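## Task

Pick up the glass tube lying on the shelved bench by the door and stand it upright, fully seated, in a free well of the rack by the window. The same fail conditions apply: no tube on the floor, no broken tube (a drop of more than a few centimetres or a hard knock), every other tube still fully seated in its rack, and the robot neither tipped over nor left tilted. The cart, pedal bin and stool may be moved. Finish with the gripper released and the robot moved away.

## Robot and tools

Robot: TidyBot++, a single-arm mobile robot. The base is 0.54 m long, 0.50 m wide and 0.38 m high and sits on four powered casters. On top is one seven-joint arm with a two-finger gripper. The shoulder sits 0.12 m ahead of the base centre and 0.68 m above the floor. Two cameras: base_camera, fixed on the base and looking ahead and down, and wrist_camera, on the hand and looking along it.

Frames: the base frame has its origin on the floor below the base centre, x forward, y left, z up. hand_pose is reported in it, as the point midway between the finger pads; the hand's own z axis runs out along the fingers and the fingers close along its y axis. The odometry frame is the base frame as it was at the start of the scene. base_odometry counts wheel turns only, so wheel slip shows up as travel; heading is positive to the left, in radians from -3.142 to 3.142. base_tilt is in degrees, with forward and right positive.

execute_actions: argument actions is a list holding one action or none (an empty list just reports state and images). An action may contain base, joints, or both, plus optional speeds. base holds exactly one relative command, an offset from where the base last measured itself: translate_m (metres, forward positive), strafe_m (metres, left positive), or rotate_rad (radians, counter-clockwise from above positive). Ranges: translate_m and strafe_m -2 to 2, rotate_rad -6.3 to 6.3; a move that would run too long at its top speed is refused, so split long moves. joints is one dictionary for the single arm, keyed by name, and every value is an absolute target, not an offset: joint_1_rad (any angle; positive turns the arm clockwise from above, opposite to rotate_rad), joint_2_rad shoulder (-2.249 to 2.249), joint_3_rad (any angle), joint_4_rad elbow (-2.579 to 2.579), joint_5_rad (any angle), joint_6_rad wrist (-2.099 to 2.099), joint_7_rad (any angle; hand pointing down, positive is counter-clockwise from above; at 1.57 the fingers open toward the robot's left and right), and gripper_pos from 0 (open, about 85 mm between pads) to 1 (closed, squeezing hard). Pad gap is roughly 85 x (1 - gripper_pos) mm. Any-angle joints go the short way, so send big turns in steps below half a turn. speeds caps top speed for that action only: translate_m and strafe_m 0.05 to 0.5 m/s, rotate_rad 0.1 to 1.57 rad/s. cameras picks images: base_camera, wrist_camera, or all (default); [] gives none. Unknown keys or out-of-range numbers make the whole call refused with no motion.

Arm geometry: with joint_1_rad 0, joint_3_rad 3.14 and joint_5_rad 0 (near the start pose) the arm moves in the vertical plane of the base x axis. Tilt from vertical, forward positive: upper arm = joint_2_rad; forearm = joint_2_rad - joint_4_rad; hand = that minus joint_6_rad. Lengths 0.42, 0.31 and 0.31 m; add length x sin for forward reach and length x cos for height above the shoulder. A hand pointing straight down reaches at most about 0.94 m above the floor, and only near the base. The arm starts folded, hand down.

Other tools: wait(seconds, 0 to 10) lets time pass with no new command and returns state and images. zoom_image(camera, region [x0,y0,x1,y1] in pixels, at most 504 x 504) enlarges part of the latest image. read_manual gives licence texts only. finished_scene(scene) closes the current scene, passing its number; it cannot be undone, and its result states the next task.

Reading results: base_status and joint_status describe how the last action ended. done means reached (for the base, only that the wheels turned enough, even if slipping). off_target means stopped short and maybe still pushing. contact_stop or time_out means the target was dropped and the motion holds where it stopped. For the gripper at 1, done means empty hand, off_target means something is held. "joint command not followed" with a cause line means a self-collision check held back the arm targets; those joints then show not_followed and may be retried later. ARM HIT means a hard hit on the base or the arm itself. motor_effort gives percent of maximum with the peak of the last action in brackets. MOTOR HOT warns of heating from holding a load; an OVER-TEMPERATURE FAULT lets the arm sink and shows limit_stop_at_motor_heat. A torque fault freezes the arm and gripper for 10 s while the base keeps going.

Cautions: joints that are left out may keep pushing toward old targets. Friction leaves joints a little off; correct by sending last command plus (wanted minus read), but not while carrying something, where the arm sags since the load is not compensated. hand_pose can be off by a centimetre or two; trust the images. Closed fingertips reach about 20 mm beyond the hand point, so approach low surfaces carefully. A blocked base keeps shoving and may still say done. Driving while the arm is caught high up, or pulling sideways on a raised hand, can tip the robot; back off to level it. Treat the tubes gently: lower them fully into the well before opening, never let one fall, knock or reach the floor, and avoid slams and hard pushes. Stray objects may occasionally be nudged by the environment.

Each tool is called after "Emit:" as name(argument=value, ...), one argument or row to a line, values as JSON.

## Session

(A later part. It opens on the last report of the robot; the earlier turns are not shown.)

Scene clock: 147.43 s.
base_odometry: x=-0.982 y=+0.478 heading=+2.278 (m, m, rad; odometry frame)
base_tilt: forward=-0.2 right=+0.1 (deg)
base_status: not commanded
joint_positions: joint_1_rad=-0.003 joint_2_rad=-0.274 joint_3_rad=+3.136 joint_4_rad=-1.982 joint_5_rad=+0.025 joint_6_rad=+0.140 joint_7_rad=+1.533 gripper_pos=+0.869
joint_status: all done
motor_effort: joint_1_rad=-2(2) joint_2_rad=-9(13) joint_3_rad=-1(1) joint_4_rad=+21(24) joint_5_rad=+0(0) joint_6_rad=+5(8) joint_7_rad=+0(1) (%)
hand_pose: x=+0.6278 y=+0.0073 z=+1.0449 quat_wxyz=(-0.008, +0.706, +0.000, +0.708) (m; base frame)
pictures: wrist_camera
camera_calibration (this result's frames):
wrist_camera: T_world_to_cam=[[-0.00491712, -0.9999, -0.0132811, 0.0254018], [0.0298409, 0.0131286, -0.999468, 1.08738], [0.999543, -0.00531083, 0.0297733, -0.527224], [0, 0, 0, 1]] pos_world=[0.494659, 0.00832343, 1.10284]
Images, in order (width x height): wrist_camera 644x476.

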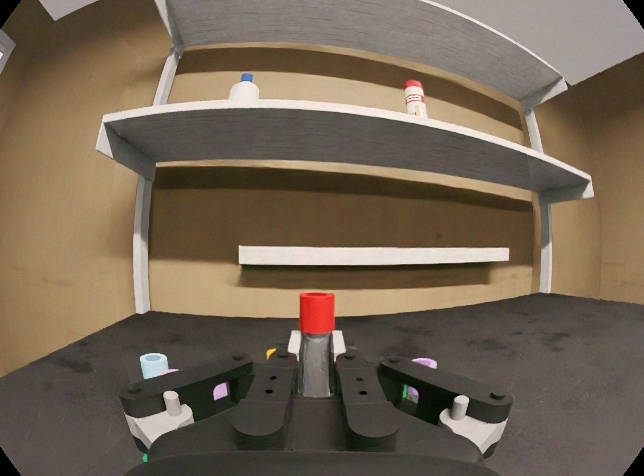

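Emit:
execute_actions(
  actions=[
    {"joints":{"joint_2_rad":-0.4,"joint_4_rad":-1.7,"joint_6_rad":0.2}},
  ],
  cameras=[],
)

Emit:
execute_actions(
  actions=[
    {"base":{"strafe_m":-0.68}},
  ],
  cameras=[],
)

Emit:
execute_actions(
  actions=[
    {"base":{"rotate_rad":0.9}},
  ],
  cameras=[],
)

Emit:
execute_actions(
  actions=[
    {"base":{"strafe_m":-0.17},"joints":{"joint_6_rad":-0.6},"speeds":{"strafe_m":0.2}},
  ],
)

Scene clock: 168.37 s.
base_odometry: x=-0.982 y=+0.478 heading=+2.278 (m, m, rad; odometry frame)
base_tilt: forward=-0.2 right=+0.0 (deg)
base_status: not commanded
joint_positions: joint_1_rad=-0.003 joint_2_rad=-0.404 joint_3_rad=+3.136 joint_4_rad=-1.704 joint_5_rad=+0.025 joint_6_rad=+0.165 joint_7_rad=+1.533 gripper_pos=+0.869
joint_status: all done
motor_effort: joint_1_rad=+0(2) joint_2_rad=-7(15) joint_3_rad=+1(0) joint_4_rad=+24(27) joint_5_rad=+0(0) joint_6_rad=+7(9) joint_7_rad=+0(0) (%)
hand_pose: x=+0.5389 y=+0.0074 z=+1.2839 quat_wxyz=(-0.010, +0.538, +0.001, +0.843) (m; base frame)
pictures: none
No camera images: the call's "cameras" was empty. Leave "cameras" out to get every camera's image.

Scene clock: 171.10 s.
base_odometry: x=-0.466 y=+0.921 heading=+2.279 (m, m, rad; odometry frame)
base_tilt: forward=-0.2 right=+0.0 (deg)
base_status: done
joint_positions: joint_1_rad=-0.003 joint_2_rad=-0.404 joint_3_rad=+3.136 joint_4_rad=-1.704 joint_5_rad=+0.025 joint_6_rad=+0.165 joint_7_rad=+1.533 gripper_pos=+0.869
joint_status: not commanded
motor_effort: joint_1_rad=+0(1) joint_2_rad=-7(8) joint_3_rad=+1(5) joint_4_rad=+23(24) joint_5_rad=+0(0) joint_6_rad=+8(8) joint_7_rad=+0(1) (%)
hand_pose: x=+0.5389 y=+0.0075 z=+1.2839 quat_wxyz=(-0.010, +0.538, +0.001, +0.843) (m; base frame)
pictures: none
No camera images: the call's "cameras" was empty. Leave "cameras" out to get every camera's image.

Scene clock: 172.90 s.
base_odometry: x=-0.466 y=+0.921 heading=-3.105 (m, m, rad; odometry frame)
base_tilt: forward=-0.2 right=+0.1 (deg)
base_status: done
joint_positions: joint_1_rad=-0.003 joint_2_rad=-0.403 joint_3_rad=+3.135 joint_4_rad=-1.704 joint_5_rad=+0.025 joint_6_rad=+0.165 joint_7_rad=+1.533 gripper_pos=+0.869
joint_status: not commanded
motor_effort: joint_1_rad=+1(2) joint_2_rad=-7(10) joint_3_rad=+1(3) joint_4_rad=+23(25) joint_5_rad=+0(1) joint_6_rad=+7(8) joint_7_rad=-1(0) (%)
hand_pose: x=+0.5391 y=+0.0083 z=+1.2838 quat_wxyz=(-0.010, +0.538, +0.002, +0.843) (m; base frame)
pictures: none
No camera images: the call's "cameras" was empty. Leave "cameras" out to get every camera's image.

Scene clock: 174.53 s.
base_odometry: x=-0.472 y=+1.091 heading=-3.104 (m, m, rad; odometry frame)
base_tilt: forward=-0.2 right=+0.1 (deg)
base_status: done
joint_positions: joint_1_rad=-0.003 joint_2_rad=-0.402 joint_3_rad=+3.135 joint_4_rad=-1.702 joint_5_rad=+0.025 joint_6_rad=-0.579 joint_7_rad=+1.533 gripper_pos=+0.869
joint_status: all done
motor_effort: joint_1_rad=-1(0) joint_2_rad=-7(9) joint_3_rad=+1(4) joint_4_rad=+24(26) joint_5_rad=+0(0) joint_6_rad=+8(10) joint_7_rad=+0(1) (%)
hand_pose: x=+0.5536 y=+0.0025 z=+1.0586 quat_wxyz=(-0.001, +0.807, -0.006, +0.590) (m; base frame)
pictures: base_camera, wrist_camera
camera_calibration (this result's frames):
wrist_camera: T_world_to_cam=[[-0.0246593, -0.99968, -0.00559508, 0.0232222], [-0.277737, 0.0122272, -0.960579, 1.23239], [0.960341, -0.0221333, -0.277949, -0.105969], [0, 0, 0, 1]] pos_world=[0.444618, 0.00580065, 1.15448]
Images, in order (width x height): base_camera 644x364, wrist_camera 644x476.

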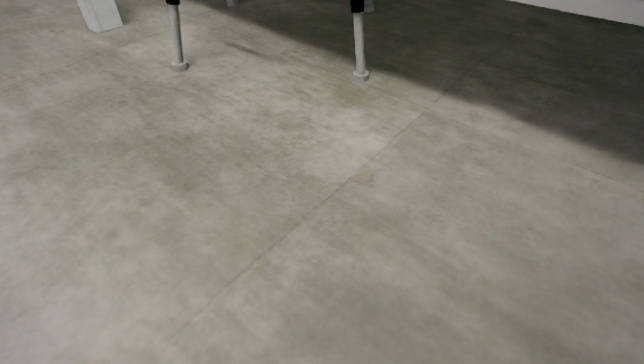

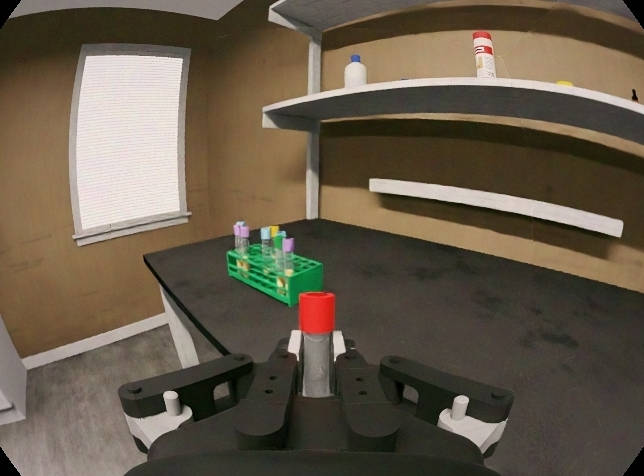

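Emit:
execute_actions(
  actions=[
    {"base":{"translate_m":0.17},"joints":{"joint_6_rad":-0.75},"speeds":{"translate_m":0.15}},
  ],
  cameras=["wrist_camera"],
)

Emit:
zoom_image(
  camera="wrist_camera",
  region=[180, 150, 420, 320],
)

Scene clock: 179.20 s.
base_odometry: x=-0.642 y=+1.085 heading=-3.104 (m, m, rad; odometry frame)
base_tilt: forward=-0.2 right=+0.1 (deg)
base_status: done
joint_positions: joint_1_rad=-0.003 joint_2_rad=-0.398 joint_3_rad=+3.135 joint_4_rad=-1.703 joint_5_rad=+0.025 joint_6_rad=-0.724 joint_7_rad=+1.533 gripper_pos=+0.869
joint_status: all done
motor_effort: joint_1_rad=-1(0) joint_2_rad=-7(9) joint_3_rad=+1(2) joint_4_rad=+23(25) joint_5_rad=+0(0) joint_6_rad=+8(9) joint_7_rad=+0(0) (%)
hand_pose: x=+0.5383 y=+0.0013 z=+1.0144 quat_wxyz=(+0.000, +0.849, -0.007, +0.528) (m; base frame)
pictures: wrist_camera
camera_calibration (this result's frames):
wrist_camera: T_world_to_cam=[[-0.0289916, -0.999579, -0.00105566, 0.0191703], [-0.418229, 0.0130894, -0.908247, 1.20828], [0.907879, -0.02589, -0.418432, 0.0671764], [0, 0, 0, 1]] pos_world=[0.444905, 0.0050858, 1.12554]
Images, in order (width x height): wrist_camera 644x476.

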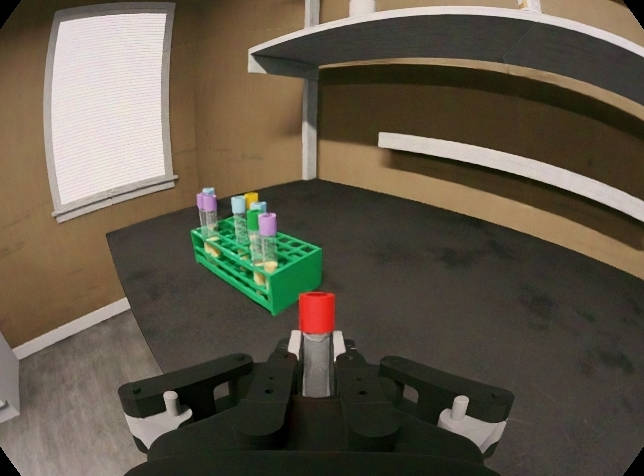

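Region (180, 150, 420, 320) of wrist_camera's 644x476 image, scaled by 2.100; it fills the top 357 rows of this view, and the rest is white.

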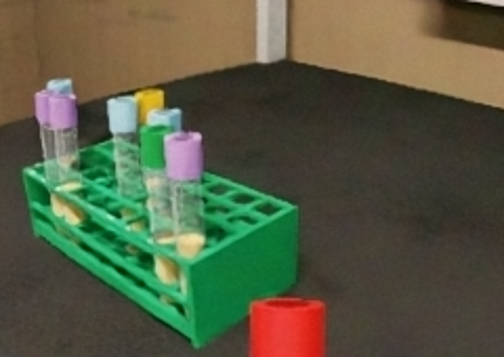

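Emit:
execute_actions(
  actions=[
    {"joints":{"joint_6_rad":0.2}},
  ],
  cameras=[],
)

Emit:
execute_actions(
  actions=[
    {"joints":{"joint_2_rad":-0.1,"joint_4_rad":-1.73,"joint_6_rad":0.03}},
  ],
  cameras=[],
)

Emit:
execute_actions(
  actions=[
    {"base":{"translate_m":0.05},"speeds":{"translate_m":0.05}},
  ],
  cameras=["wrist_camera"],
)

Scene clock: 185.27 s.
base_odometry: x=-0.642 y=+1.085 heading=-3.104 (m, m, rad; odometry frame)
base_tilt: forward=-0.1 right=+0.0 (deg)
base_status: not commanded
joint_positions: joint_1_rad=-0.003 joint_2_rad=-0.401 joint_3_rad=+3.135 joint_4_rad=-1.702 joint_5_rad=+0.025 joint_6_rad=+0.178 joint_7_rad=+1.533 gripper_pos=+0.869
joint_status: all done
motor_effort: joint_1_rad=+0(0) joint_2_rad=-6(8) joint_3_rad=+1(1) joint_4_rad=+23(26) joint_5_rad=+0(0) joint_6_rad=+8(10) joint_7_rad=+0(0) (%)
hand_pose: x=+0.5381 y=+0.0085 z=+1.2879 quat_wxyz=(-0.010, +0.532, +0.002, +0.846) (m; base frame)
pictures: none
No camera images: the call's "cameras" was empty. Leave "cameras" out to get every camera's image.

Scene clock: 186.93 s.
base_odometry: x=-0.642 y=+1.085 heading=-3.104 (m, m, rad; odometry frame)
base_tilt: forward=-0.2 right=+0.1 (deg)
base_status: not commanded
joint_positions: joint_1_rad=-0.003 joint_2_rad=-0.095 joint_3_rad=+3.135 joint_4_rad=-1.727 joint_5_rad=+0.025 joint_6_rad=+0.063 joint_7_rad=+1.533 gripper_pos=+0.869
joint_status: all done
motor_effort: joint_1_rad=-1(0) joint_2_rad=-19(23) joint_3_rad=+1(1) joint_4_rad=+24(27) joint_5_rad=+0(0) joint_6_rad=+9(9) joint_7_rad=+0(1) (%)
hand_pose: x=+0.7041 y=+0.0082 z=+1.0821 quat_wxyz=(-0.009, +0.706, +0.000, +0.708) (m; base frame)
pictures: none
No camera images: the call's "cameras" was empty. Leave "cameras" out to get every camera's image.

Scene clock: 188.40 s.
base_odometry: x=-0.692 y=+1.083 heading=-3.104 (m, m, rad; odometry frame)
base_tilt: forward=-0.2 right=+0.1 (deg)
base_status: done
joint_positions: joint_1_rad=-0.003 joint_2_rad=-0.097 joint_3_rad=+3.135 joint_4_rad=-1.727 joint_5_rad=+0.025 joint_6_rad=+0.063 joint_7_rad=+1.533 gripper_pos=+0.869
joint_status: not commanded
motor_effort: joint_1_rad=+0(1) joint_2_rad=-18(22) joint_3_rad=+1(1) joint_4_rad=+24(25) joint_5_rad=+0(0) joint_6_rad=+8(9) joint_7_rad=+0(0) (%)
hand_pose: x=+0.7033 y=+0.0082 z=+1.0832 quat_wxyz=(-0.009, +0.706, +0.000, +0.708) (m; base frame)
pictures: wrist_camera
camera_calibration (this result's frames):
wrist_camera: T_world_to_cam=[[-0.00491847, -0.999892, -0.0138768, 0.027828], [0.0307344, 0.0137193, -0.999433, 1.12273], [0.999515, -0.00534218, 0.0306636, -0.604785], [0, 0, 0, 1]] pos_world=[0.570122, 0.00919107, 1.14103]
Images, in order (width x height): wrist_camera 644x476.

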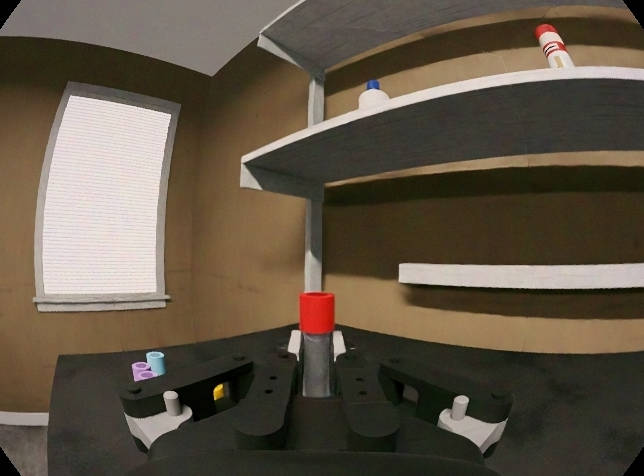

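Emit:
execute_actions(
  actions=[
    {"joints":{"joint_2_rad":-0.085,"joint_4_rad":-1.82,"joint_6_rad":0.17}},
  ],
  cameras=[],
)

Emit:
execute_actions(
  actions=[
    {"joints":{"joint_2_rad":-0.065,"joint_4_rad":-1.9,"joint_6_rad":0.26}},
  ],
  cameras=["wrist_camera"],
)

Scene clock: 192.80 s.
base_odometry: x=-0.692 y=+1.083 heading=-3.104 (m, m, rad; odometry frame)
base_tilt: forward=-0.2 right=+0.0 (deg)
base_status: not commanded
joint_positions: joint_1_rad=-0.003 joint_2_rad=-0.089 joint_3_rad=+3.135 joint_4_rad=-1.812 joint_5_rad=+0.025 joint_6_rad=+0.128 joint_7_rad=+1.533 gripper_pos=+0.869
joint_status: all done
motor_effort: joint_1_rad=+0(1) joint_2_rad=-19(19) joint_3_rad=+1(1) joint_4_rad=+24(25) joint_5_rad=+0(0) joint_6_rad=+9(8) joint_7_rad=+1(0) (%)
hand_pose: x=+0.7033 y=+0.0086 z=+1.0455 quat_wxyz=(-0.009, +0.716, +0.000, +0.698) (m; base frame)
pictures: none
No camera images: the call's "cameras" was empty. Leave "cameras" out to get every camera's image.

Scene clock: 193.63 s.
base_odometry: x=-0.692 y=+1.083 heading=-3.104 (m, m, rad; odometry frame)
base_tilt: forward=-0.2 right=+0.0 (deg)
base_status: not commanded
joint_positions: joint_1_rad=-0.003 joint_2_rad=-0.088 joint_3_rad=+3.135 joint_4_rad=-1.868 joint_5_rad=+0.024 joint_6_rad=+0.233 joint_7_rad=+1.533 gripper_pos=+0.869
joint_status: all done
motor_effort: joint_1_rad=+0(1) joint_2_rad=-16(19) joint_3_rad=+1(1) joint_4_rad=+21(25) joint_5_rad=+0(0) joint_6_rad=+7(8) joint_7_rad=+0(1) (%)
hand_pose: x=+0.7004 y=+0.0094 z=+1.0431 quat_wxyz=(-0.010, +0.699, +0.001, +0.715) (m; base frame)
pictures: wrist_camera
camera_calibration (this result's frames):
wrist_camera: T_world_to_cam=[[-0.00053179, -0.999888, -0.0149697, 0.0265162], [0.0505411, 0.0149237, -0.99861, 1.06798], [0.998722, -0.00128764, 0.0505275, -0.620829], [0, 0, 0, 1]] pos_world=[0.566072, 0.00977555, 1.09827]
Images, in order (width x height): wrist_camera 644x476.

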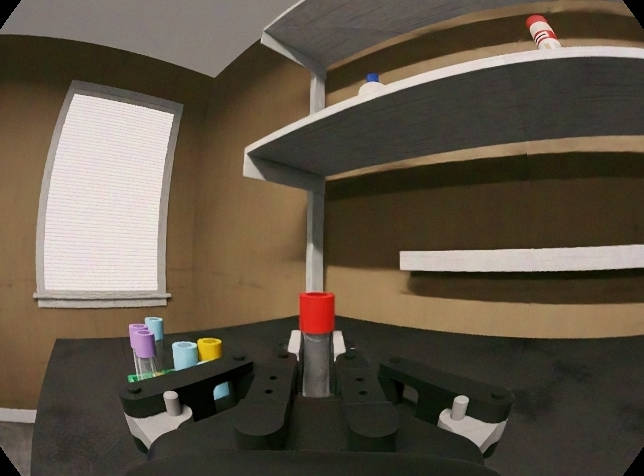

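Emit:
execute_actions(
  actions=[
    {"base":{"translate_m":-0.01},"speeds":{"translate_m":0.05}},
  ],
  cameras=[],
)

Emit:
execute_actions(
  actions=[
    {"base":{"translate_m":-0.01},"speeds":{"translate_m":0.05}},
  ],
  cameras=[],
)

Emit:
execute_actions(
  actions=[
    {"base":{"strafe_m":0.01},"speeds":{"strafe_m":0.05}},
  ],
  cameras=["wrist_camera"],
)

Scene clock: 198.07 s.
base_odometry: x=-0.682 y=+1.083 heading=-3.104 (m, m, rad; odometry frame)
base_tilt: forward=-0.2 right=+0.1 (deg)
base_status: done
joint_positions: joint_1_rad=-0.003 joint_2_rad=-0.087 joint_3_rad=+3.135 joint_4_rad=-1.869 joint_5_rad=+0.024 joint_6_rad=+0.237 joint_7_rad=+1.533 gripper_pos=+0.869
joint_status: not commanded
motor_effort: joint_1_rad=-1(1) joint_2_rad=-15(18) joint_3_rad=+1(1) joint_4_rad=+20(23) joint_5_rad=+0(1) joint_6_rad=+6(7) joint_7_rad=+0(1) (%)
hand_pose: x=+0.7009 y=+0.0094 z=+1.0428 quat_wxyz=(-0.010, +0.698, +0.001, +0.716) (m; base frame)
pictures: none
No camera images: the call's "cameras" was empty. Leave "cameras" out to get every camera's image.

Scene clock: 198.73 s.
base_odometry: x=-0.672 y=+1.084 heading=-3.104 (m, m, rad; odometry frame)
base_tilt: forward=-0.1 right=+0.1 (deg)
base_status: done
joint_positions: joint_1_rad=-0.003 joint_2_rad=-0.086 joint_3_rad=+3.135 joint_4_rad=-1.870 joint_5_rad=+0.024 joint_6_rad=+0.240 joint_7_rad=+1.533 gripper_pos=+0.869
joint_status: not commanded
motor_effort: joint_1_rad=+0(1) joint_2_rad=-16(18) joint_3_rad=+0(2) joint_4_rad=+20(22) joint_5_rad=+0(1) joint_6_rad=+7(7) joint_7_rad=+0(1) (%)
hand_pose: x=+0.7012 y=+0.0094 z=+1.0426 quat_wxyz=(-0.010, +0.698, +0.001, +0.716) (m; base frame)
pictures: none
No camera images: the call's "cameras" was empty. Leave "cameras" out to get every camera's image.

Scene clock: 199.40 s.
base_odometry: x=-0.672 y=+1.074 heading=-3.104 (m, m, rad; odometry frame)
base_tilt: forward=-0.2 right=+0.1 (deg)
base_status: done
joint_positions: joint_1_rad=-0.001 joint_2_rad=-0.086 joint_3_rad=+3.135 joint_4_rad=-1.870 joint_5_rad=+0.024 joint_6_rad=+0.241 joint_7_rad=+1.533 gripper_pos=+0.869
joint_status: not commanded
motor_effort: joint_1_rad=+0(3) joint_2_rad=-14(16) joint_3_rad=+1(2) joint_4_rad=+20(22) joint_5_rad=+0(1) joint_6_rad=+6(6) joint_7_rad=+0(1) (%)
hand_pose: x=+0.7012 y=+0.0078 z=+1.0428 quat_wxyz=(-0.010, +0.697, +0.000, +0.717) (m; base frame)
pictures: wrist_camera
camera_calibration (this result's frames):
wrist_camera: T_world_to_cam=[[-0.00314117, -0.999878, -0.0152682, 0.0270543], [0.0539173, 0.0150767, -0.998432, 1.06506], [0.99854, -0.00395946, 0.0538634, -0.624938], [0, 0, 0, 1]] pos_world=[0.566686, 0.00851897, 1.09747]
Images, in order (width x height): wrist_camera 644x476.

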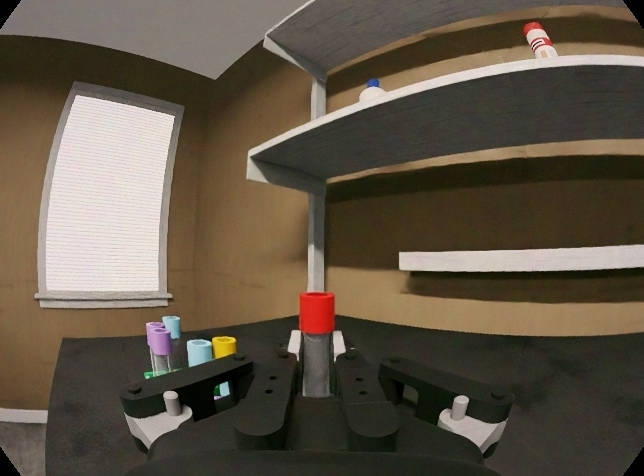

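Emit:
execute_actions(
  actions=[
    {"base":{"strafe_m":0.008},"speeds":{"strafe_m":0.05}},
  ],
)

Scene clock: 210.33 s.
base_odometry: x=-0.672 y=+1.066 heading=-3.105 (m, m, rad; odometry frame)
base_tilt: forward=-0.2 right=+0.0 (deg)
base_status: done
joint_positions: joint_1_rad=+0.001 joint_2_rad=-0.086 joint_3_rad=+3.135 joint_4_rad=-1.870 joint_5_rad=+0.024 joint_6_rad=+0.241 joint_7_rad=+1.533 gripper_pos=+0.869
joint_status: not commanded
motor_effort: joint_1_rad=+0(3) joint_2_rad=-16(15) joint_3_rad=+1(2) joint_4_rad=+20(21) joint_5_rad=+0(1) joint_6_rad=+6(6) joint_7_rad=+0(0) (%)
hand_pose: x=+0.7012 y=+0.0066 z=+1.0428 quat_wxyz=(-0.009, +0.697, -0.001, +0.717) (m; base frame)
pictures: base_camera, wrist_camera
camera_calibration (this result's frames):
wrist_camera: T_world_to_cam=[[-0.0051336, -0.999869, -0.0153785, 0.0274021], [0.0540262, 0.015079, -0.998426, 1.06502], [0.998526, -0.00595636, 0.0539417, -0.625019], [0, 0, 0, 1]] pos_world=[0.5667, 0.0076163, 1.09748]
Images, in order (width x height): base_camera 644x364, wrist_camera 644x476.

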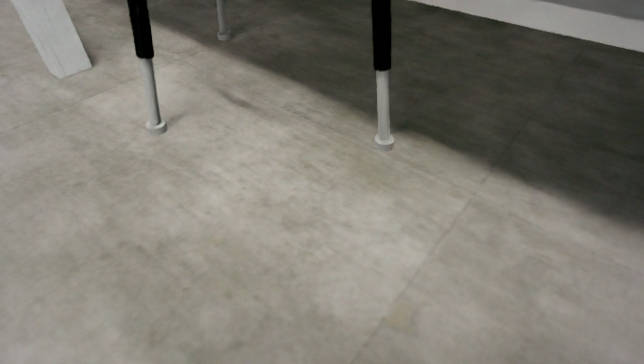

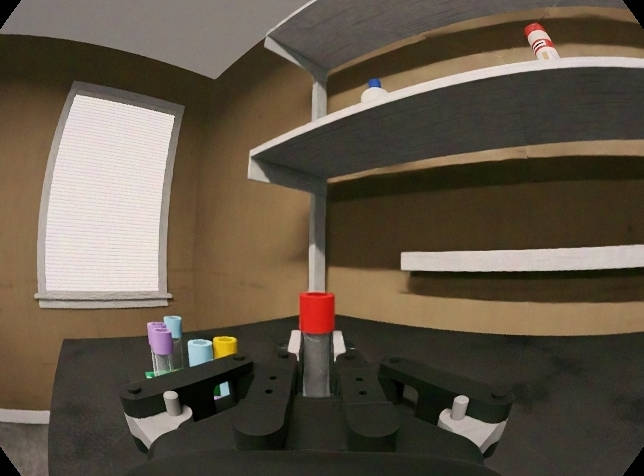

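Emit:
execute_actions(
  actions=[
    {"base":{"strafe_m":0.008},"speeds":{"strafe_m":0.05}},
  ],
  cameras=[],
)

Emit:
execute_actions(
  actions=[
    {"base":{"strafe_m":0.008},"speeds":{"strafe_m":0.05}},
  ],
  cameras=[],
)

Emit:
execute_actions(
  actions=[
    {"base":{"strafe_m":0.008},"speeds":{"strafe_m":0.05}},
  ],
  cameras=["wrist_camera"],
)

Scene clock: 214.23 s.
base_odometry: x=-0.671 y=+1.057 heading=-3.105 (m, m, rad; odometry frame)
base_tilt: forward=-0.2 right=+0.1 (deg)
base_status: done
joint_positions: joint_1_rad=+0.002 joint_2_rad=-0.086 joint_3_rad=+3.135 joint_4_rad=-1.871 joint_5_rad=+0.024 joint_6_rad=+0.241 joint_7_rad=+1.533 gripper_pos=+0.869
joint_status: not commanded
motor_effort: joint_1_rad=+0(2) joint_2_rad=-16(16) joint_3_rad=+1(2) joint_4_rad=+21(22) joint_5_rad=+0(1) joint_6_rad=+6(7) joint_7_rad=+0(0) (%)
hand_pose: x=+0.7012 y=+0.0060 z=+1.0427 quat_wxyz=(-0.009, +0.697, -0.001, +0.717) (m; base frame)
pictures: none
No camera images: the call's "cameras" was empty. Leave "cameras" out to get every camera's image.

Scene clock: 214.87 s.
base_odometry: x=-0.671 y=+1.049 heading=-3.105 (m, m, rad; odometry frame)
base_tilt: forward=-0.2 right=+0.1 (deg)
base_status: done
joint_positions: joint_1_rad=+0.002 joint_2_rad=-0.086 joint_3_rad=+3.135 joint_4_rad=-1.871 joint_5_rad=+0.024 joint_6_rad=+0.241 joint_7_rad=+1.533 gripper_pos=+0.869
joint_status: not commanded
motor_effort: joint_1_rad=+0(3) joint_2_rad=-15(16) joint_3_rad=+1(2) joint_4_rad=+20(22) joint_5_rad=+0(1) joint_6_rad=+6(7) joint_7_rad=+0(0) (%)
hand_pose: x=+0.7013 y=+0.0054 z=+1.0426 quat_wxyz=(-0.008, +0.697, -0.001, +0.717) (m; base frame)
pictures: none
No camera images: the call's "cameras" was empty. Leave "cameras" out to get every camera's image.

Scene clock: 215.50 s.
base_odometry: x=-0.671 y=+1.041 heading=-3.105 (m, m, rad; odometry frame)
base_tilt: forward=-0.2 right=+0.0 (deg)
base_status: done
joint_positions: joint_1_rad=+0.003 joint_2_rad=-0.085 joint_3_rad=+3.136 joint_4_rad=-1.871 joint_5_rad=+0.024 joint_6_rad=+0.242 joint_7_rad=+1.533 gripper_pos=+0.869
joint_status: not commanded
motor_effort: joint_1_rad=+0(3) joint_2_rad=-15(17) joint_3_rad=+1(2) joint_4_rad=+20(22) joint_5_rad=+0(1) joint_6_rad=+6(6) joint_7_rad=+0(0) (%)
hand_pose: x=+0.7013 y=+0.0049 z=+1.0426 quat_wxyz=(-0.008, +0.697, -0.002, +0.717) (m; base frame)
pictures: wrist_camera
camera_calibration (this result's frames):
wrist_camera: T_world_to_cam=[[-0.0080548, -0.999845, -0.0156354, 0.0279918], [0.0538267, 0.0151798, -0.998435, 1.06496], [0.998518, -0.0088838, 0.0536961, -0.624845], [0, 0, 0, 1]] pos_world=[0.566821, 0.00627063, 1.09728]
Images, in order (width x height): wrist_camera 644x476.

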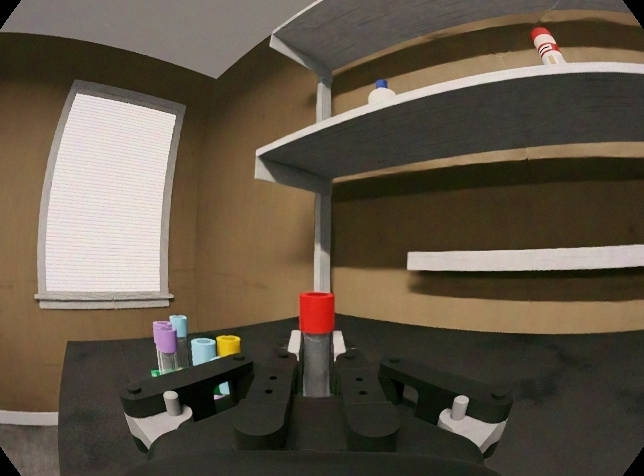

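Emit:
execute_actions(
  actions=[
    {"joints":{"joint_2_rad":-0.4,"joint_4_rad":-1.7,"joint_6_rad":0.2}},
  ],
  cameras=[],
)

Emit:
execute_actions(
  actions=[
    {"base":{"translate_m":-0.05},"joints":{"joint_6_rad":-0.75},"speeds":{"translate_m":0.1}},
  ],
  cameras=["wrist_camera"],
)

Scene clock: 220.07 s.
base_odometry: x=-0.671 y=+1.041 heading=-3.105 (m, m, rad; odometry frame)
base_tilt: forward=-0.3 right=+0.0 (deg)
base_status: not commanded
joint_positions: joint_1_rad=+0.003 joint_2_rad=-0.404 joint_3_rad=+3.136 joint_4_rad=-1.702 joint_5_rad=+0.024 joint_6_rad=+0.240 joint_7_rad=+1.533 gripper_pos=+0.869
joint_status: all done
motor_effort: joint_1_rad=+0(0) joint_2_rad=-7(22) joint_3_rad=+1(1) joint_4_rad=+23(27) joint_5_rad=+0(0) joint_6_rad=+8(10) joint_7_rad=+0(1) (%)
hand_pose: x=+0.5277 y=+0.0054 z=+1.3058 quat_wxyz=(-0.008, +0.505, +0.000, +0.863) (m; base frame)
pictures: none
No camera images: the call's "cameras" was empty. Leave "cameras" out to get every camera's image.

Scene clock: 221.33 s.
base_odometry: x=-0.621 y=+1.043 heading=-3.105 (m, m, rad; odometry frame)
base_tilt: forward=-0.2 right=+0.0 (deg)
base_status: done
joint_positions: joint_1_rad=+0.003 joint_2_rad=-0.401 joint_3_rad=+3.136 joint_4_rad=-1.703 joint_5_rad=+0.024 joint_6_rad=-0.730 joint_7_rad=+1.533 gripper_pos=+0.869
joint_status: all done
motor_effort: joint_1_rad=+0(1) joint_2_rad=-7(9) joint_3_rad=+1(2) joint_4_rad=+23(26) joint_5_rad=+0(0) joint_6_rad=+8(10) joint_7_rad=+0(0) (%)
hand_pose: x=+0.5366 y=-0.0019 z=+1.0145 quat_wxyz=(+0.002, +0.850, -0.011, +0.527) (m; base frame)
pictures: wrist_camera
camera_calibration (this result's frames):
wrist_camera: T_world_to_cam=[[-0.0365475, -0.999329, -0.00221257, 0.0210897], [-0.419826, 0.017363, -0.907438, 1.20771], [0.906868, -0.0322357, -0.420179, 0.0709317], [0, 0, 0, 1]] pos_world=[0.443474, 0.00239258, 1.12577]
Images, in order (width x height): wrist_camera 644x476.

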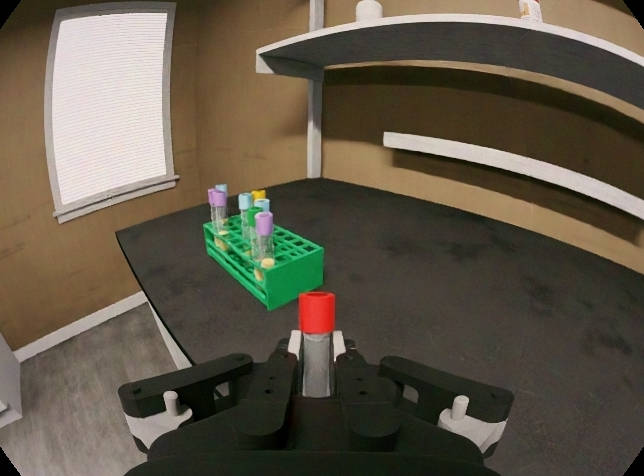

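Emit:
zoom_image(
  camera="wrist_camera",
  region=[180,170,360,320],
)

Region (180, 170, 360, 320) of wrist_camera's 644x476 image, scaled by 2.800.

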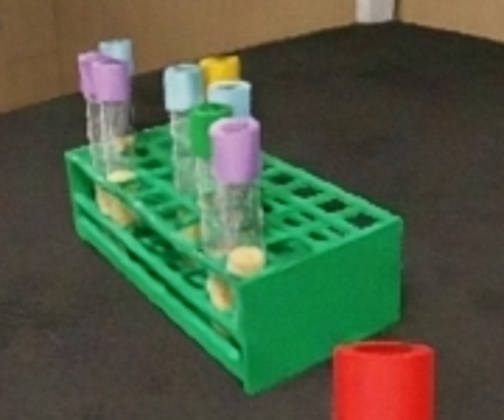

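Emit:
execute_actions(
  actions=[
    {"joints":{"joint_6_rad":0.2,"joint_1_rad":-0.3}},
  ],
  cameras=[],
)

Emit:
execute_actions(
  actions=[
    {"base":{"strafe_m":-0.17},"speeds":{"strafe_m":0.1}},
  ],
  cameras=["base_camera"],
)

Emit:
execute_actions(
  actions=[
    {"joints":{"joint_6_rad":-0.75}},
  ],
)

Scene clock: 240.23 s.
base_odometry: x=-0.621 y=+1.043 heading=-3.105 (m, m, rad; odometry frame)
base_tilt: forward=-0.2 right=+0.1 (deg)
base_status: not commanded
joint_positions: joint_1_rad=-0.290 joint_2_rad=-0.401 joint_3_rad=+3.136 joint_4_rad=-1.703 joint_5_rad=+0.024 joint_6_rad=+0.168 joint_7_rad=+1.533 gripper_pos=+0.869
joint_status: all done
motor_effort: joint_1_rad=+1(1) joint_2_rad=-7(8) joint_3_rad=+1(2) joint_4_rad=+24(25) joint_5_rad=+0(0) joint_6_rad=+8(9) joint_7_rad=+0(0) (%)
hand_pose: x=+0.5205 y=+0.1262 z=+1.2845 quat_wxyz=(-0.130, +0.531, +0.078, +0.833) (m; base frame)
pictures: none
No camera images: the call's "cameras" was empty. Leave "cameras" out to get every camera's image.

Scene clock: 242.50 s.
base_odometry: x=-0.627 y=+1.213 heading=-3.106 (m, m, rad; odometry frame)
base_tilt: forward=-0.2 right=+0.0 (deg)
base_status: done
joint_positions: joint_1_rad=-0.290 joint_2_rad=-0.401 joint_3_rad=+3.136 joint_4_rad=-1.703 joint_5_rad=+0.024 joint_6_rad=+0.168 joint_7_rad=+1.533 gripper_pos=+0.869
joint_status: not commanded
motor_effort: joint_1_rad=+0(1) joint_2_rad=-7(8) joint_3_rad=+1(4) joint_4_rad=+23(24) joint_5_rad=+0(1) joint_6_rad=+8(8) joint_7_rad=-1(1) (%)
hand_pose: x=+0.5204 y=+0.1264 z=+1.2845 quat_wxyz=(-0.130, +0.531, +0.078, +0.833) (m; base frame)
pictures: base_camera
Images, in order (width x height): base_camera 644x364.

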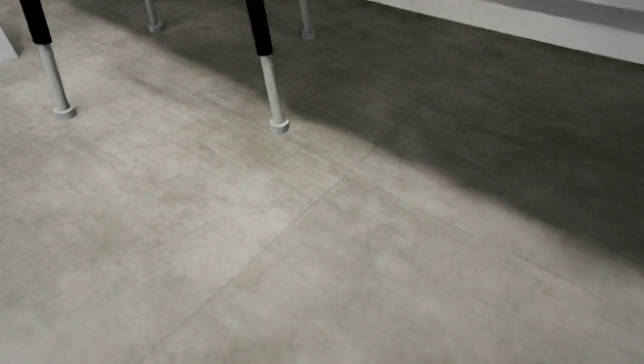

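Scene clock: 243.77 s.
base_odometry: x=-0.627 y=+1.213 heading=-3.106 (m, m, rad; odometry frame)
base_tilt: forward=-0.3 right=+0.1 (deg)
base_status: not commanded
joint_positions: joint_1_rad=-0.290 joint_2_rad=-0.401 joint_3_rad=+3.136 joint_4_rad=-1.701 joint_5_rad=+0.024 joint_6_rad=-0.730 joint_7_rad=+1.533 gripper_pos=+0.869
joint_status: all done
motor_effort: joint_1_rad=+0(1) joint_2_rad=-7(8) joint_3_rad=+1(1) joint_4_rad=+23(25) joint_5_rad=+0(0) joint_6_rad=+7(9) joint_7_rad=+0(0) (%)
hand_pose: x=+0.5192 y=+0.1189 z=+1.0155 quat_wxyz=(-0.075, +0.842, +0.113, +0.523) (m; base frame)
pictures: base_camera, wrist_camera
camera_calibration (this result's frames):
wrist_camera: T_world_to_cam=[[0.254002, -0.967201, -0.00224213, -0.0134439], [-0.405303, -0.104334, -0.908209, 1.20696], [0.878187, 0.231596, -0.418511, 0.0728525], [0, 0, 0, 1]] pos_world=[0.42862, 0.096051, 1.12663]
Images, in order (width x height): base_camera 644x364, wrist_camera 644x476.

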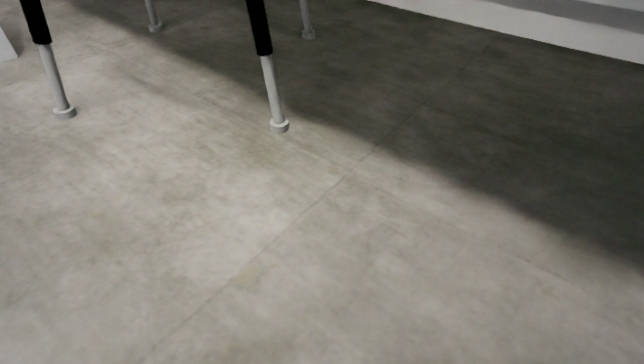

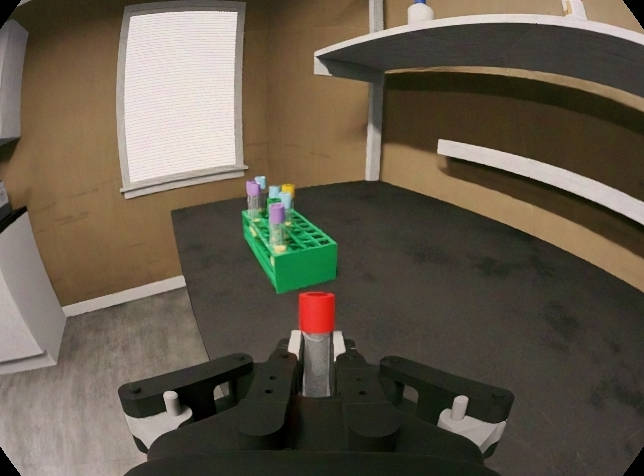

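Emit:
execute_actions(
  actions=[
    {"joints":{"joint_6_rad":0.2}},
  ],
  cameras=[],
)

Emit:
execute_actions(
  actions=[
    {"base":{"translate_m":0.075},"joints":{"joint_2_rad":-0.1,"joint_4_rad":-1.73,"joint_6_rad":0.05},"speeds":{"translate_m":0.1}},
  ],
  cameras=["wrist_camera"],
)

Scene clock: 250.47 s.
base_odometry: x=-0.627 y=+1.213 heading=-3.106 (m, m, rad; odometry frame)
base_tilt: forward=-0.2 right=+0.0 (deg)
base_status: not commanded
joint_positions: joint_1_rad=-0.290 joint_2_rad=-0.403 joint_3_rad=+3.136 joint_4_rad=-1.700 joint_5_rad=+0.024 joint_6_rad=+0.178 joint_7_rad=+1.533 gripper_pos=+0.869
joint_status: all done
motor_effort: joint_1_rad=+0(1) joint_2_rad=-6(8) joint_3_rad=+1(1) joint_4_rad=+23(26) joint_5_rad=+0(0) joint_6_rad=+8(9) joint_7_rad=+0(1) (%)
hand_pose: x=+0.5173 y=+0.1255 z=+1.2895 quat_wxyz=(-0.131, +0.525, +0.077, +0.837) (m; base frame)
pictures: none
No camera images: the call's "cameras" was empty. Leave "cameras" out to get every camera's image.

Scene clock: 252.20 s.
base_odometry: x=-0.702 y=+1.210 heading=-3.106 (m, m, rad; odometry frame)
base_tilt: forward=-0.3 right=+0.1 (deg)
base_status: done
joint_positions: joint_1_rad=-0.290 joint_2_rad=-0.096 joint_3_rad=+3.136 joint_4_rad=-1.727 joint_5_rad=+0.024 joint_6_rad=+0.083 joint_7_rad=+1.533 gripper_pos=+0.869
joint_status: all done
motor_effort: joint_1_rad=+0(1) joint_2_rad=-19(25) joint_3_rad=+1(2) joint_4_rad=+24(27) joint_5_rad=+0(0) joint_6_rad=+8(10) joint_7_rad=+0(0) (%)
hand_pose: x=+0.6775 y=+0.1727 z=+1.0885 quat_wxyz=(-0.111, +0.692, +0.099, +0.706) (m; base frame)
pictures: wrist_camera
camera_calibration (this result's frames):
wrist_camera: T_world_to_cam=[[0.277751, -0.960536, -0.0149838, -0.004859], [0.0426571, 0.0279139, -0.9987, 1.11521], [0.959706, 0.276751, 0.0487268, -0.619654], [0, 0, 0, 1]] pos_world=[0.548463, 0.135692, 1.14388]
Images, in order (width x height): wrist_camera 644x476.

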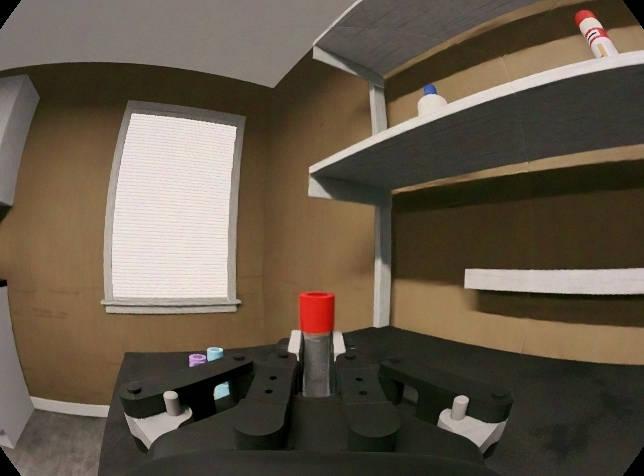

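Lower.

Emit:
execute_actions(
  actions=[
    {"joints":{"joint_2_rad":-0.075,"joint_4_rad":-1.87,"joint_6_rad":0.24}},
  ],
  cameras=[],
)

Emit:
execute_actions(
  actions=[
    {"joints":{"joint_2_rad":-0.065,"joint_4_rad":-1.93,"joint_6_rad":0.31}},
  ],
  cameras=["wrist_camera"],
)

Scene clock: 255.13 s.
base_odometry: x=-0.702 y=+1.210 heading=-3.106 (m, m, rad; odometry frame)
base_tilt: forward=-0.2 right=+0.1 (deg)
base_status: not commanded
joint_positions: joint_1_rad=-0.291 joint_2_rad=-0.086 joint_3_rad=+3.136 joint_4_rad=-1.852 joint_5_rad=+0.024 joint_6_rad=+0.203 joint_7_rad=+1.533 gripper_pos=+0.869
joint_status: all done
motor_effort: joint_1_rad=+0(1) joint_2_rad=-18(19) joint_3_rad=+1(2) joint_4_rad=+23(25) joint_5_rad=+0(0) joint_6_rad=+8(8) joint_7_rad=+0(0) (%)
hand_pose: x=+0.6762 y=+0.1734 z=+1.0422 quat_wxyz=(-0.111, +0.697, +0.101, +0.701) (m; base frame)
pictures: none
No camera images: the call's "cameras" was empty. Leave "cameras" out to get every camera's image.

Scene clock: 256.03 s.
base_odometry: x=-0.702 y=+1.210 heading=-3.106 (m, m, rad; odometry frame)
base_tilt: forward=-0.2 right=+0.1 (deg)
base_status: not commanded
joint_positions: joint_1_rad=-0.291 joint_2_rad=-0.073 joint_3_rad=+3.136 joint_4_rad=-1.916 joint_5_rad=+0.024 joint_6_rad=+0.271 joint_7_rad=+1.533 gripper_pos=+0.869
joint_status: all done
motor_effort: joint_1_rad=+0(1) joint_2_rad=-19(20) joint_3_rad=+1(2) joint_4_rad=+23(24) joint_5_rad=+0(0) joint_6_rad=+9(9) joint_7_rad=+0(1) (%)
hand_pose: x=+0.6759 y=+0.1738 z=+1.0163 quat_wxyz=(-0.112, +0.700, +0.102, +0.698) (m; base frame)
pictures: wrist_camera
camera_calibration (this result's frames):
wrist_camera: T_world_to_cam=[[0.282126, -0.959251, -0.0155607, -0.00696694], [0.01949, 0.021947, -0.999569, 1.06066], [0.959179, 0.281701, 0.0248877, -0.591156], [0, 0, 0, 1]] pos_world=[0.548318, 0.136568, 1.07481]
Images, in order (width x height): wrist_camera 644x476.

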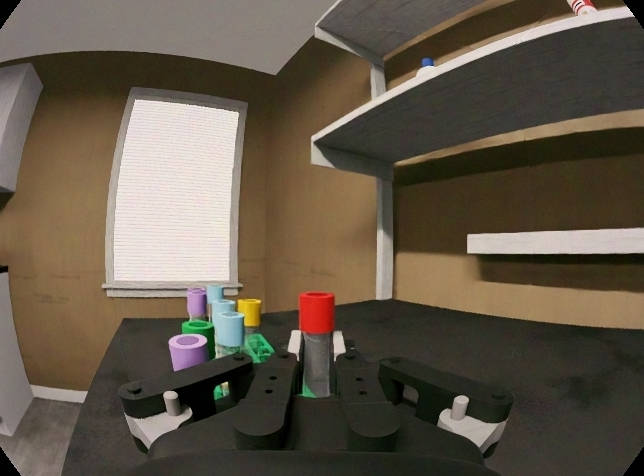

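Emit:
execute_actions(
  actions=[
    {"joints":{"joint_2_rad":-0.055,"joint_4_rad":-1.98,"joint_6_rad":0.37}},
  ],
  cameras=["wrist_camera"],
)

Scene clock: 258.97 s.
base_odometry: x=-0.702 y=+1.210 heading=-3.106 (m, m, rad; odometry frame)
base_tilt: forward=-0.2 right=+0.1 (deg)
base_status: not commanded
joint_positions: joint_1_rad=-0.291 joint_2_rad=-0.064 joint_3_rad=+3.136 joint_4_rad=-1.966 joint_5_rad=+0.024 joint_6_rad=+0.330 joint_7_rad=+1.533 gripper_pos=+0.869
joint_status: all done
motor_effort: joint_1_rad=+0(1) joint_2_rad=-19(20) joint_3_rad=+1(1) joint_4_rad=+24(24) joint_5_rad=+0(0) joint_6_rad=+9(9) joint_7_rad=-1(1) (%)
hand_pose: x=+0.6740 y=+0.1737 z=+0.9992 quat_wxyz=(-0.112, +0.700, +0.102, +0.698) (m; base frame)
pictures: wrist_camera
camera_calibration (this result's frames):
wrist_camera: T_world_to_cam=[[0.283438, -0.958856, -0.0160393, -0.00732569], [0.0200876, 0.0226578, -0.999541, 1.04309], [0.95878, 0.282986, 0.0256832, -0.589627], [0, 0, 0, 1]] pos_world=[0.546446, 0.136198, 1.05764]
Images, in order (width x height): wrist_camera 644x476.

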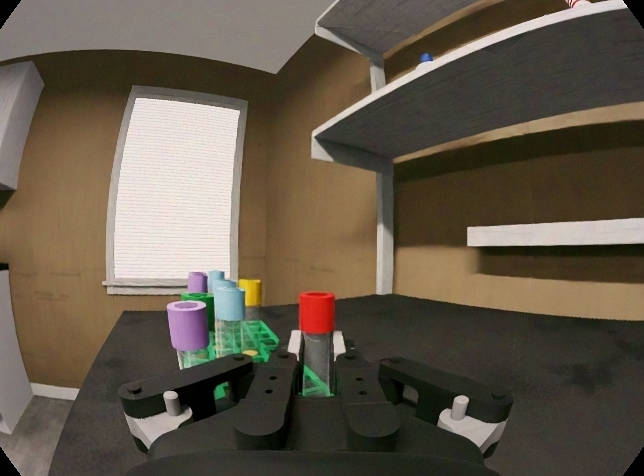

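Emit:
execute_actions(
  actions=[
    {"joints":{"joint_2_rad":-0.045,"joint_4_rad":-2.03,"joint_6_rad":0.43}},
  ],
  cameras=["wrist_camera"],
)

Scene clock: 263.03 s.
base_odometry: x=-0.702 y=+1.210 heading=-3.106 (m, m, rad; odometry frame)
base_tilt: forward=-0.2 right=+0.1 (deg)
base_status: not commanded
joint_positions: joint_1_rad=-0.291 joint_2_rad=-0.063 joint_3_rad=+3.136 joint_4_rad=-2.005 joint_5_rad=+0.024 joint_6_rad=+0.399 joint_7_rad=+1.533 gripper_pos=+0.869
joint_status: all done
motor_effort: joint_1_rad=+0(1) joint_2_rad=-18(19) joint_3_rad=+1(1) joint_4_rad=+22(24) joint_5_rad=+0(0) joint_6_rad=+7(8) joint_7_rad=-1(0) (%)
hand_pose: x=+0.6700 y=+0.1730 z=+0.9968 quat_wxyz=(-0.114, +0.690, +0.101, +0.708) (m; base frame)
pictures: wrist_camera
camera_calibration (this result's frames):
wrist_camera: T_world_to_cam=[[0.285381, -0.958266, -0.0168463, -0.00752663], [0.0479629, 0.0318347, -0.998342, 1.01936], [0.957213, 0.2841, 0.0550462, -0.613943], [0, 0, 0, 1]] pos_world=[0.540931, 0.134758, 1.05134]
Images, in order (width x height): wrist_camera 644x476.

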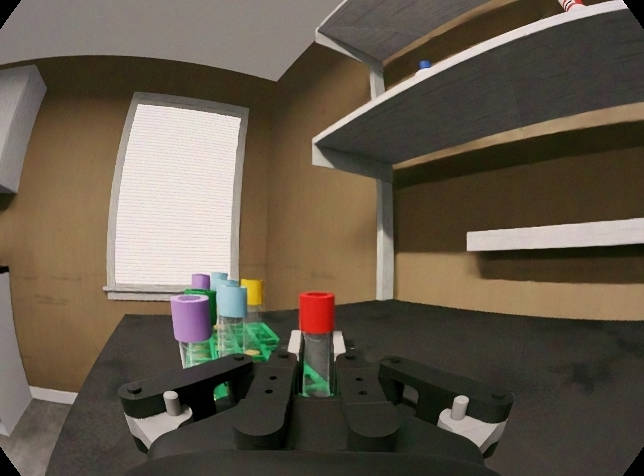

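Emit:
execute_actions(
  actions=[
    {"joints":{"gripper_pos":0.7,"joint_2_rad":-0.06,"joint_4_rad":-2.0,"joint_6_rad":0.4}},
  ],
  cameras=[],
)

Emit:
execute_actions(
  actions=[
    {"base":{"translate_m":-0.06},"speeds":{"translate_m":0.05}},
  ],
  cameras=["wrist_camera"],
)

Scene clock: 266.27 s.
base_odometry: x=-0.702 y=+1.210 heading=-3.106 (m, m, rad; odometry frame)
base_tilt: forward=-0.2 right=+0.0 (deg)
base_status: not commanded
joint_positions: joint_1_rad=-0.291 joint_2_rad=-0.063 joint_3_rad=+3.136 joint_4_rad=-2.002 joint_5_rad=+0.024 joint_6_rad=+0.399 joint_7_rad=+1.533 gripper_pos=+0.700
joint_status: all done
motor_effort: joint_1_rad=+0(0) joint_2_rad=-19(20) joint_3_rad=+1(1) joint_4_rad=+23(25) joint_5_rad=+0(0) joint_6_rad=+8(8) joint_7_rad=+0(0) (%)
hand_pose: x=+0.6703 y=+0.1730 z=+0.9985 quat_wxyz=(-0.115, +0.689, +0.101, +0.709) (m; base frame)
pictures: none
No camera images: the call's "cameras" was empty. Leave "cameras" out to get every camera's image.

Scene clock: 267.93 s.
base_odometry: x=-0.642 y=+1.212 heading=-3.106 (m, m, rad; odometry frame)
base_tilt: forward=-0.2 right=+0.1 (deg)
base_status: done
joint_positions: joint_1_rad=-0.291 joint_2_rad=-0.062 joint_3_rad=+3.136 joint_4_rad=-2.002 joint_5_rad=+0.024 joint_6_rad=+0.399 joint_7_rad=+1.533 gripper_pos=+0.700
joint_status: not commanded
motor_effort: joint_1_rad=+0(2) joint_2_rad=-19(21) joint_3_rad=+1(2) joint_4_rad=+23(24) joint_5_rad=+0(0) joint_6_rad=+8(9) joint_7_rad=+0(0) (%)
hand_pose: x=+0.6706 y=+0.1732 z=+0.9977 quat_wxyz=(-0.115, +0.689, +0.101, +0.708) (m; base frame)
pictures: wrist_camera
camera_calibration (this result's frames):
wrist_camera: T_world_to_cam=[[0.285436, -0.958249, -0.0168642, -0.00751143], [0.0493698, 0.0322742, -0.998259, 1.01914], [0.957125, 0.284106, 0.0565208, -0.616079], [0, 0, 0, 1]] pos_world=[0.541494, 0.134942, 1.05206]
Images, in order (width x height): wrist_camera 644x476.

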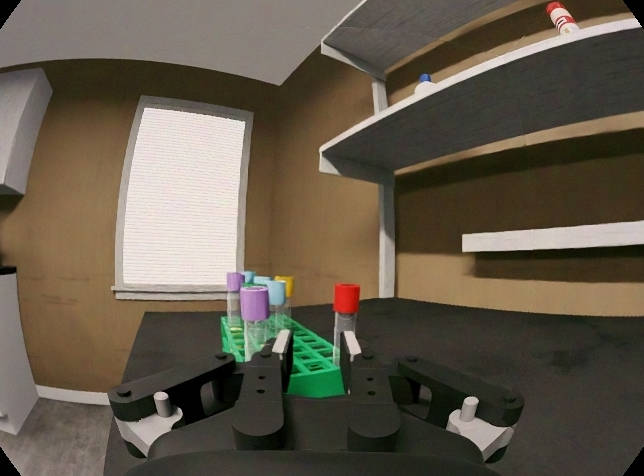

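Emit:
execute_actions(
  actions=[
    {"base":{"translate_m":-0.12},"joints":{"joint_6_rad":0.0},"speeds":{"translate_m":0.1}},
  ],
  cameras=["wrist_camera"],
)

Emit:
zoom_image(
  camera="wrist_camera",
  region=[200,150,440,350],
)

Scene clock: 271.93 s.
base_odometry: x=-0.522 y=+1.217 heading=-3.106 (m, m, rad; odometry frame)
base_tilt: forward=-0.2 right=+0.0 (deg)
base_status: done
joint_positions: joint_1_rad=-0.291 joint_2_rad=-0.083 joint_3_rad=+3.136 joint_4_rad=-1.968 joint_5_rad=+0.024 joint_6_rad=+0.058 joint_7_rad=+1.533 gripper_pos=+0.700
joint_status: joint_6_rad off_target (ended at +0.058, target +0.000)
motor_effort: joint_1_rad=+0(2) joint_2_rad=-14(21) joint_3_rad=+1(1) joint_4_rad=+18(24) joint_5_rad=+0(0) joint_6_rad=+4(9) joint_7_rad=+1(1) (%)
hand_pose: x=+0.6587 y=+0.1670 z=+0.9251 quat_wxyz=(-0.095, +0.784, +0.112, +0.604) (m; base frame)
pictures: wrist_camera
camera_calibration (this result's frames):
wrist_camera: T_world_to_cam=[[0.27425, -0.961604, -0.0102538, -0.00943639], [-0.221535, -0.0527989, -0.973722, 1.11733], [0.935793, 0.269315, -0.227509, -0.319576], [0, 0, 0, 1]] pos_world=[0.549172, 0.135986, 1.01516]
Images, in order (width x height): wrist_camera 644x476.

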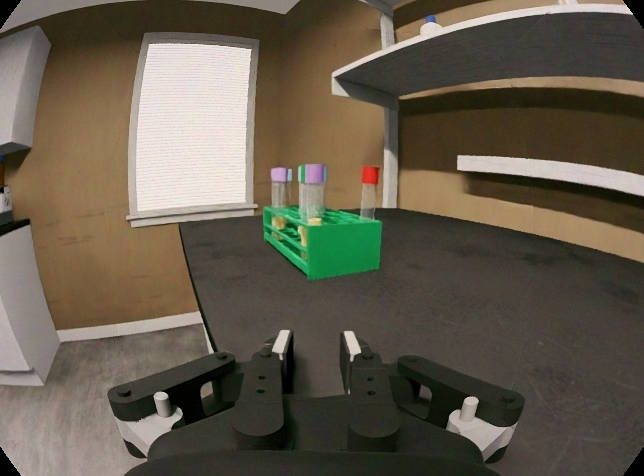

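Region (200, 150, 440, 350) of wrist_camera's 644x476 image, scaled by 2.100.

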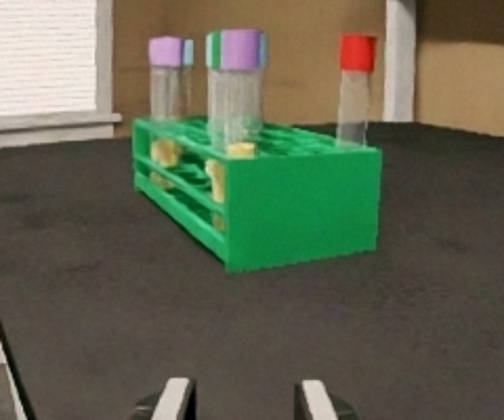

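In the rack, level. Lift the hand off the bench.

Emit:
execute_actions(
  actions=[
    {"joints":{"joint_6_rad":0.5,"joint_2_rad":-0.3}},
  ],
  cameras=[],
)

Emit:
finished_scene(
  scene=2,
)

Scene clock: 275.80 s.
base_odometry: x=-0.522 y=+1.217 heading=-3.106 (m, m, rad; odometry frame)
base_tilt: forward=-0.2 right=+0.1 (deg)
base_status: not commanded
joint_positions: joint_1_rad=-0.291 joint_2_rad=-0.305 joint_3_rad=+3.136 joint_4_rad=-1.997 joint_5_rad=+0.024 joint_6_rad=+0.470 joint_7_rad=+1.533 gripper_pos=+0.700
joint_status: all done
motor_effort: joint_1_rad=+0(0) joint_2_rad=-11(21) joint_3_rad=+1(1) joint_4_rad=+24(27) joint_5_rad=+0(1) joint_6_rad=+8(9) joint_7_rad=+0(1) (%)
hand_pose: x=+0.5748 y=+0.1450 z=+1.1513 quat_wxyz=(-0.130, +0.567, +0.085, +0.809) (m; base frame)
pictures: none
No camera images: the call's "cameras" was empty. Leave "cameras" out to get every camera's image.

The scene is finished: the task was done.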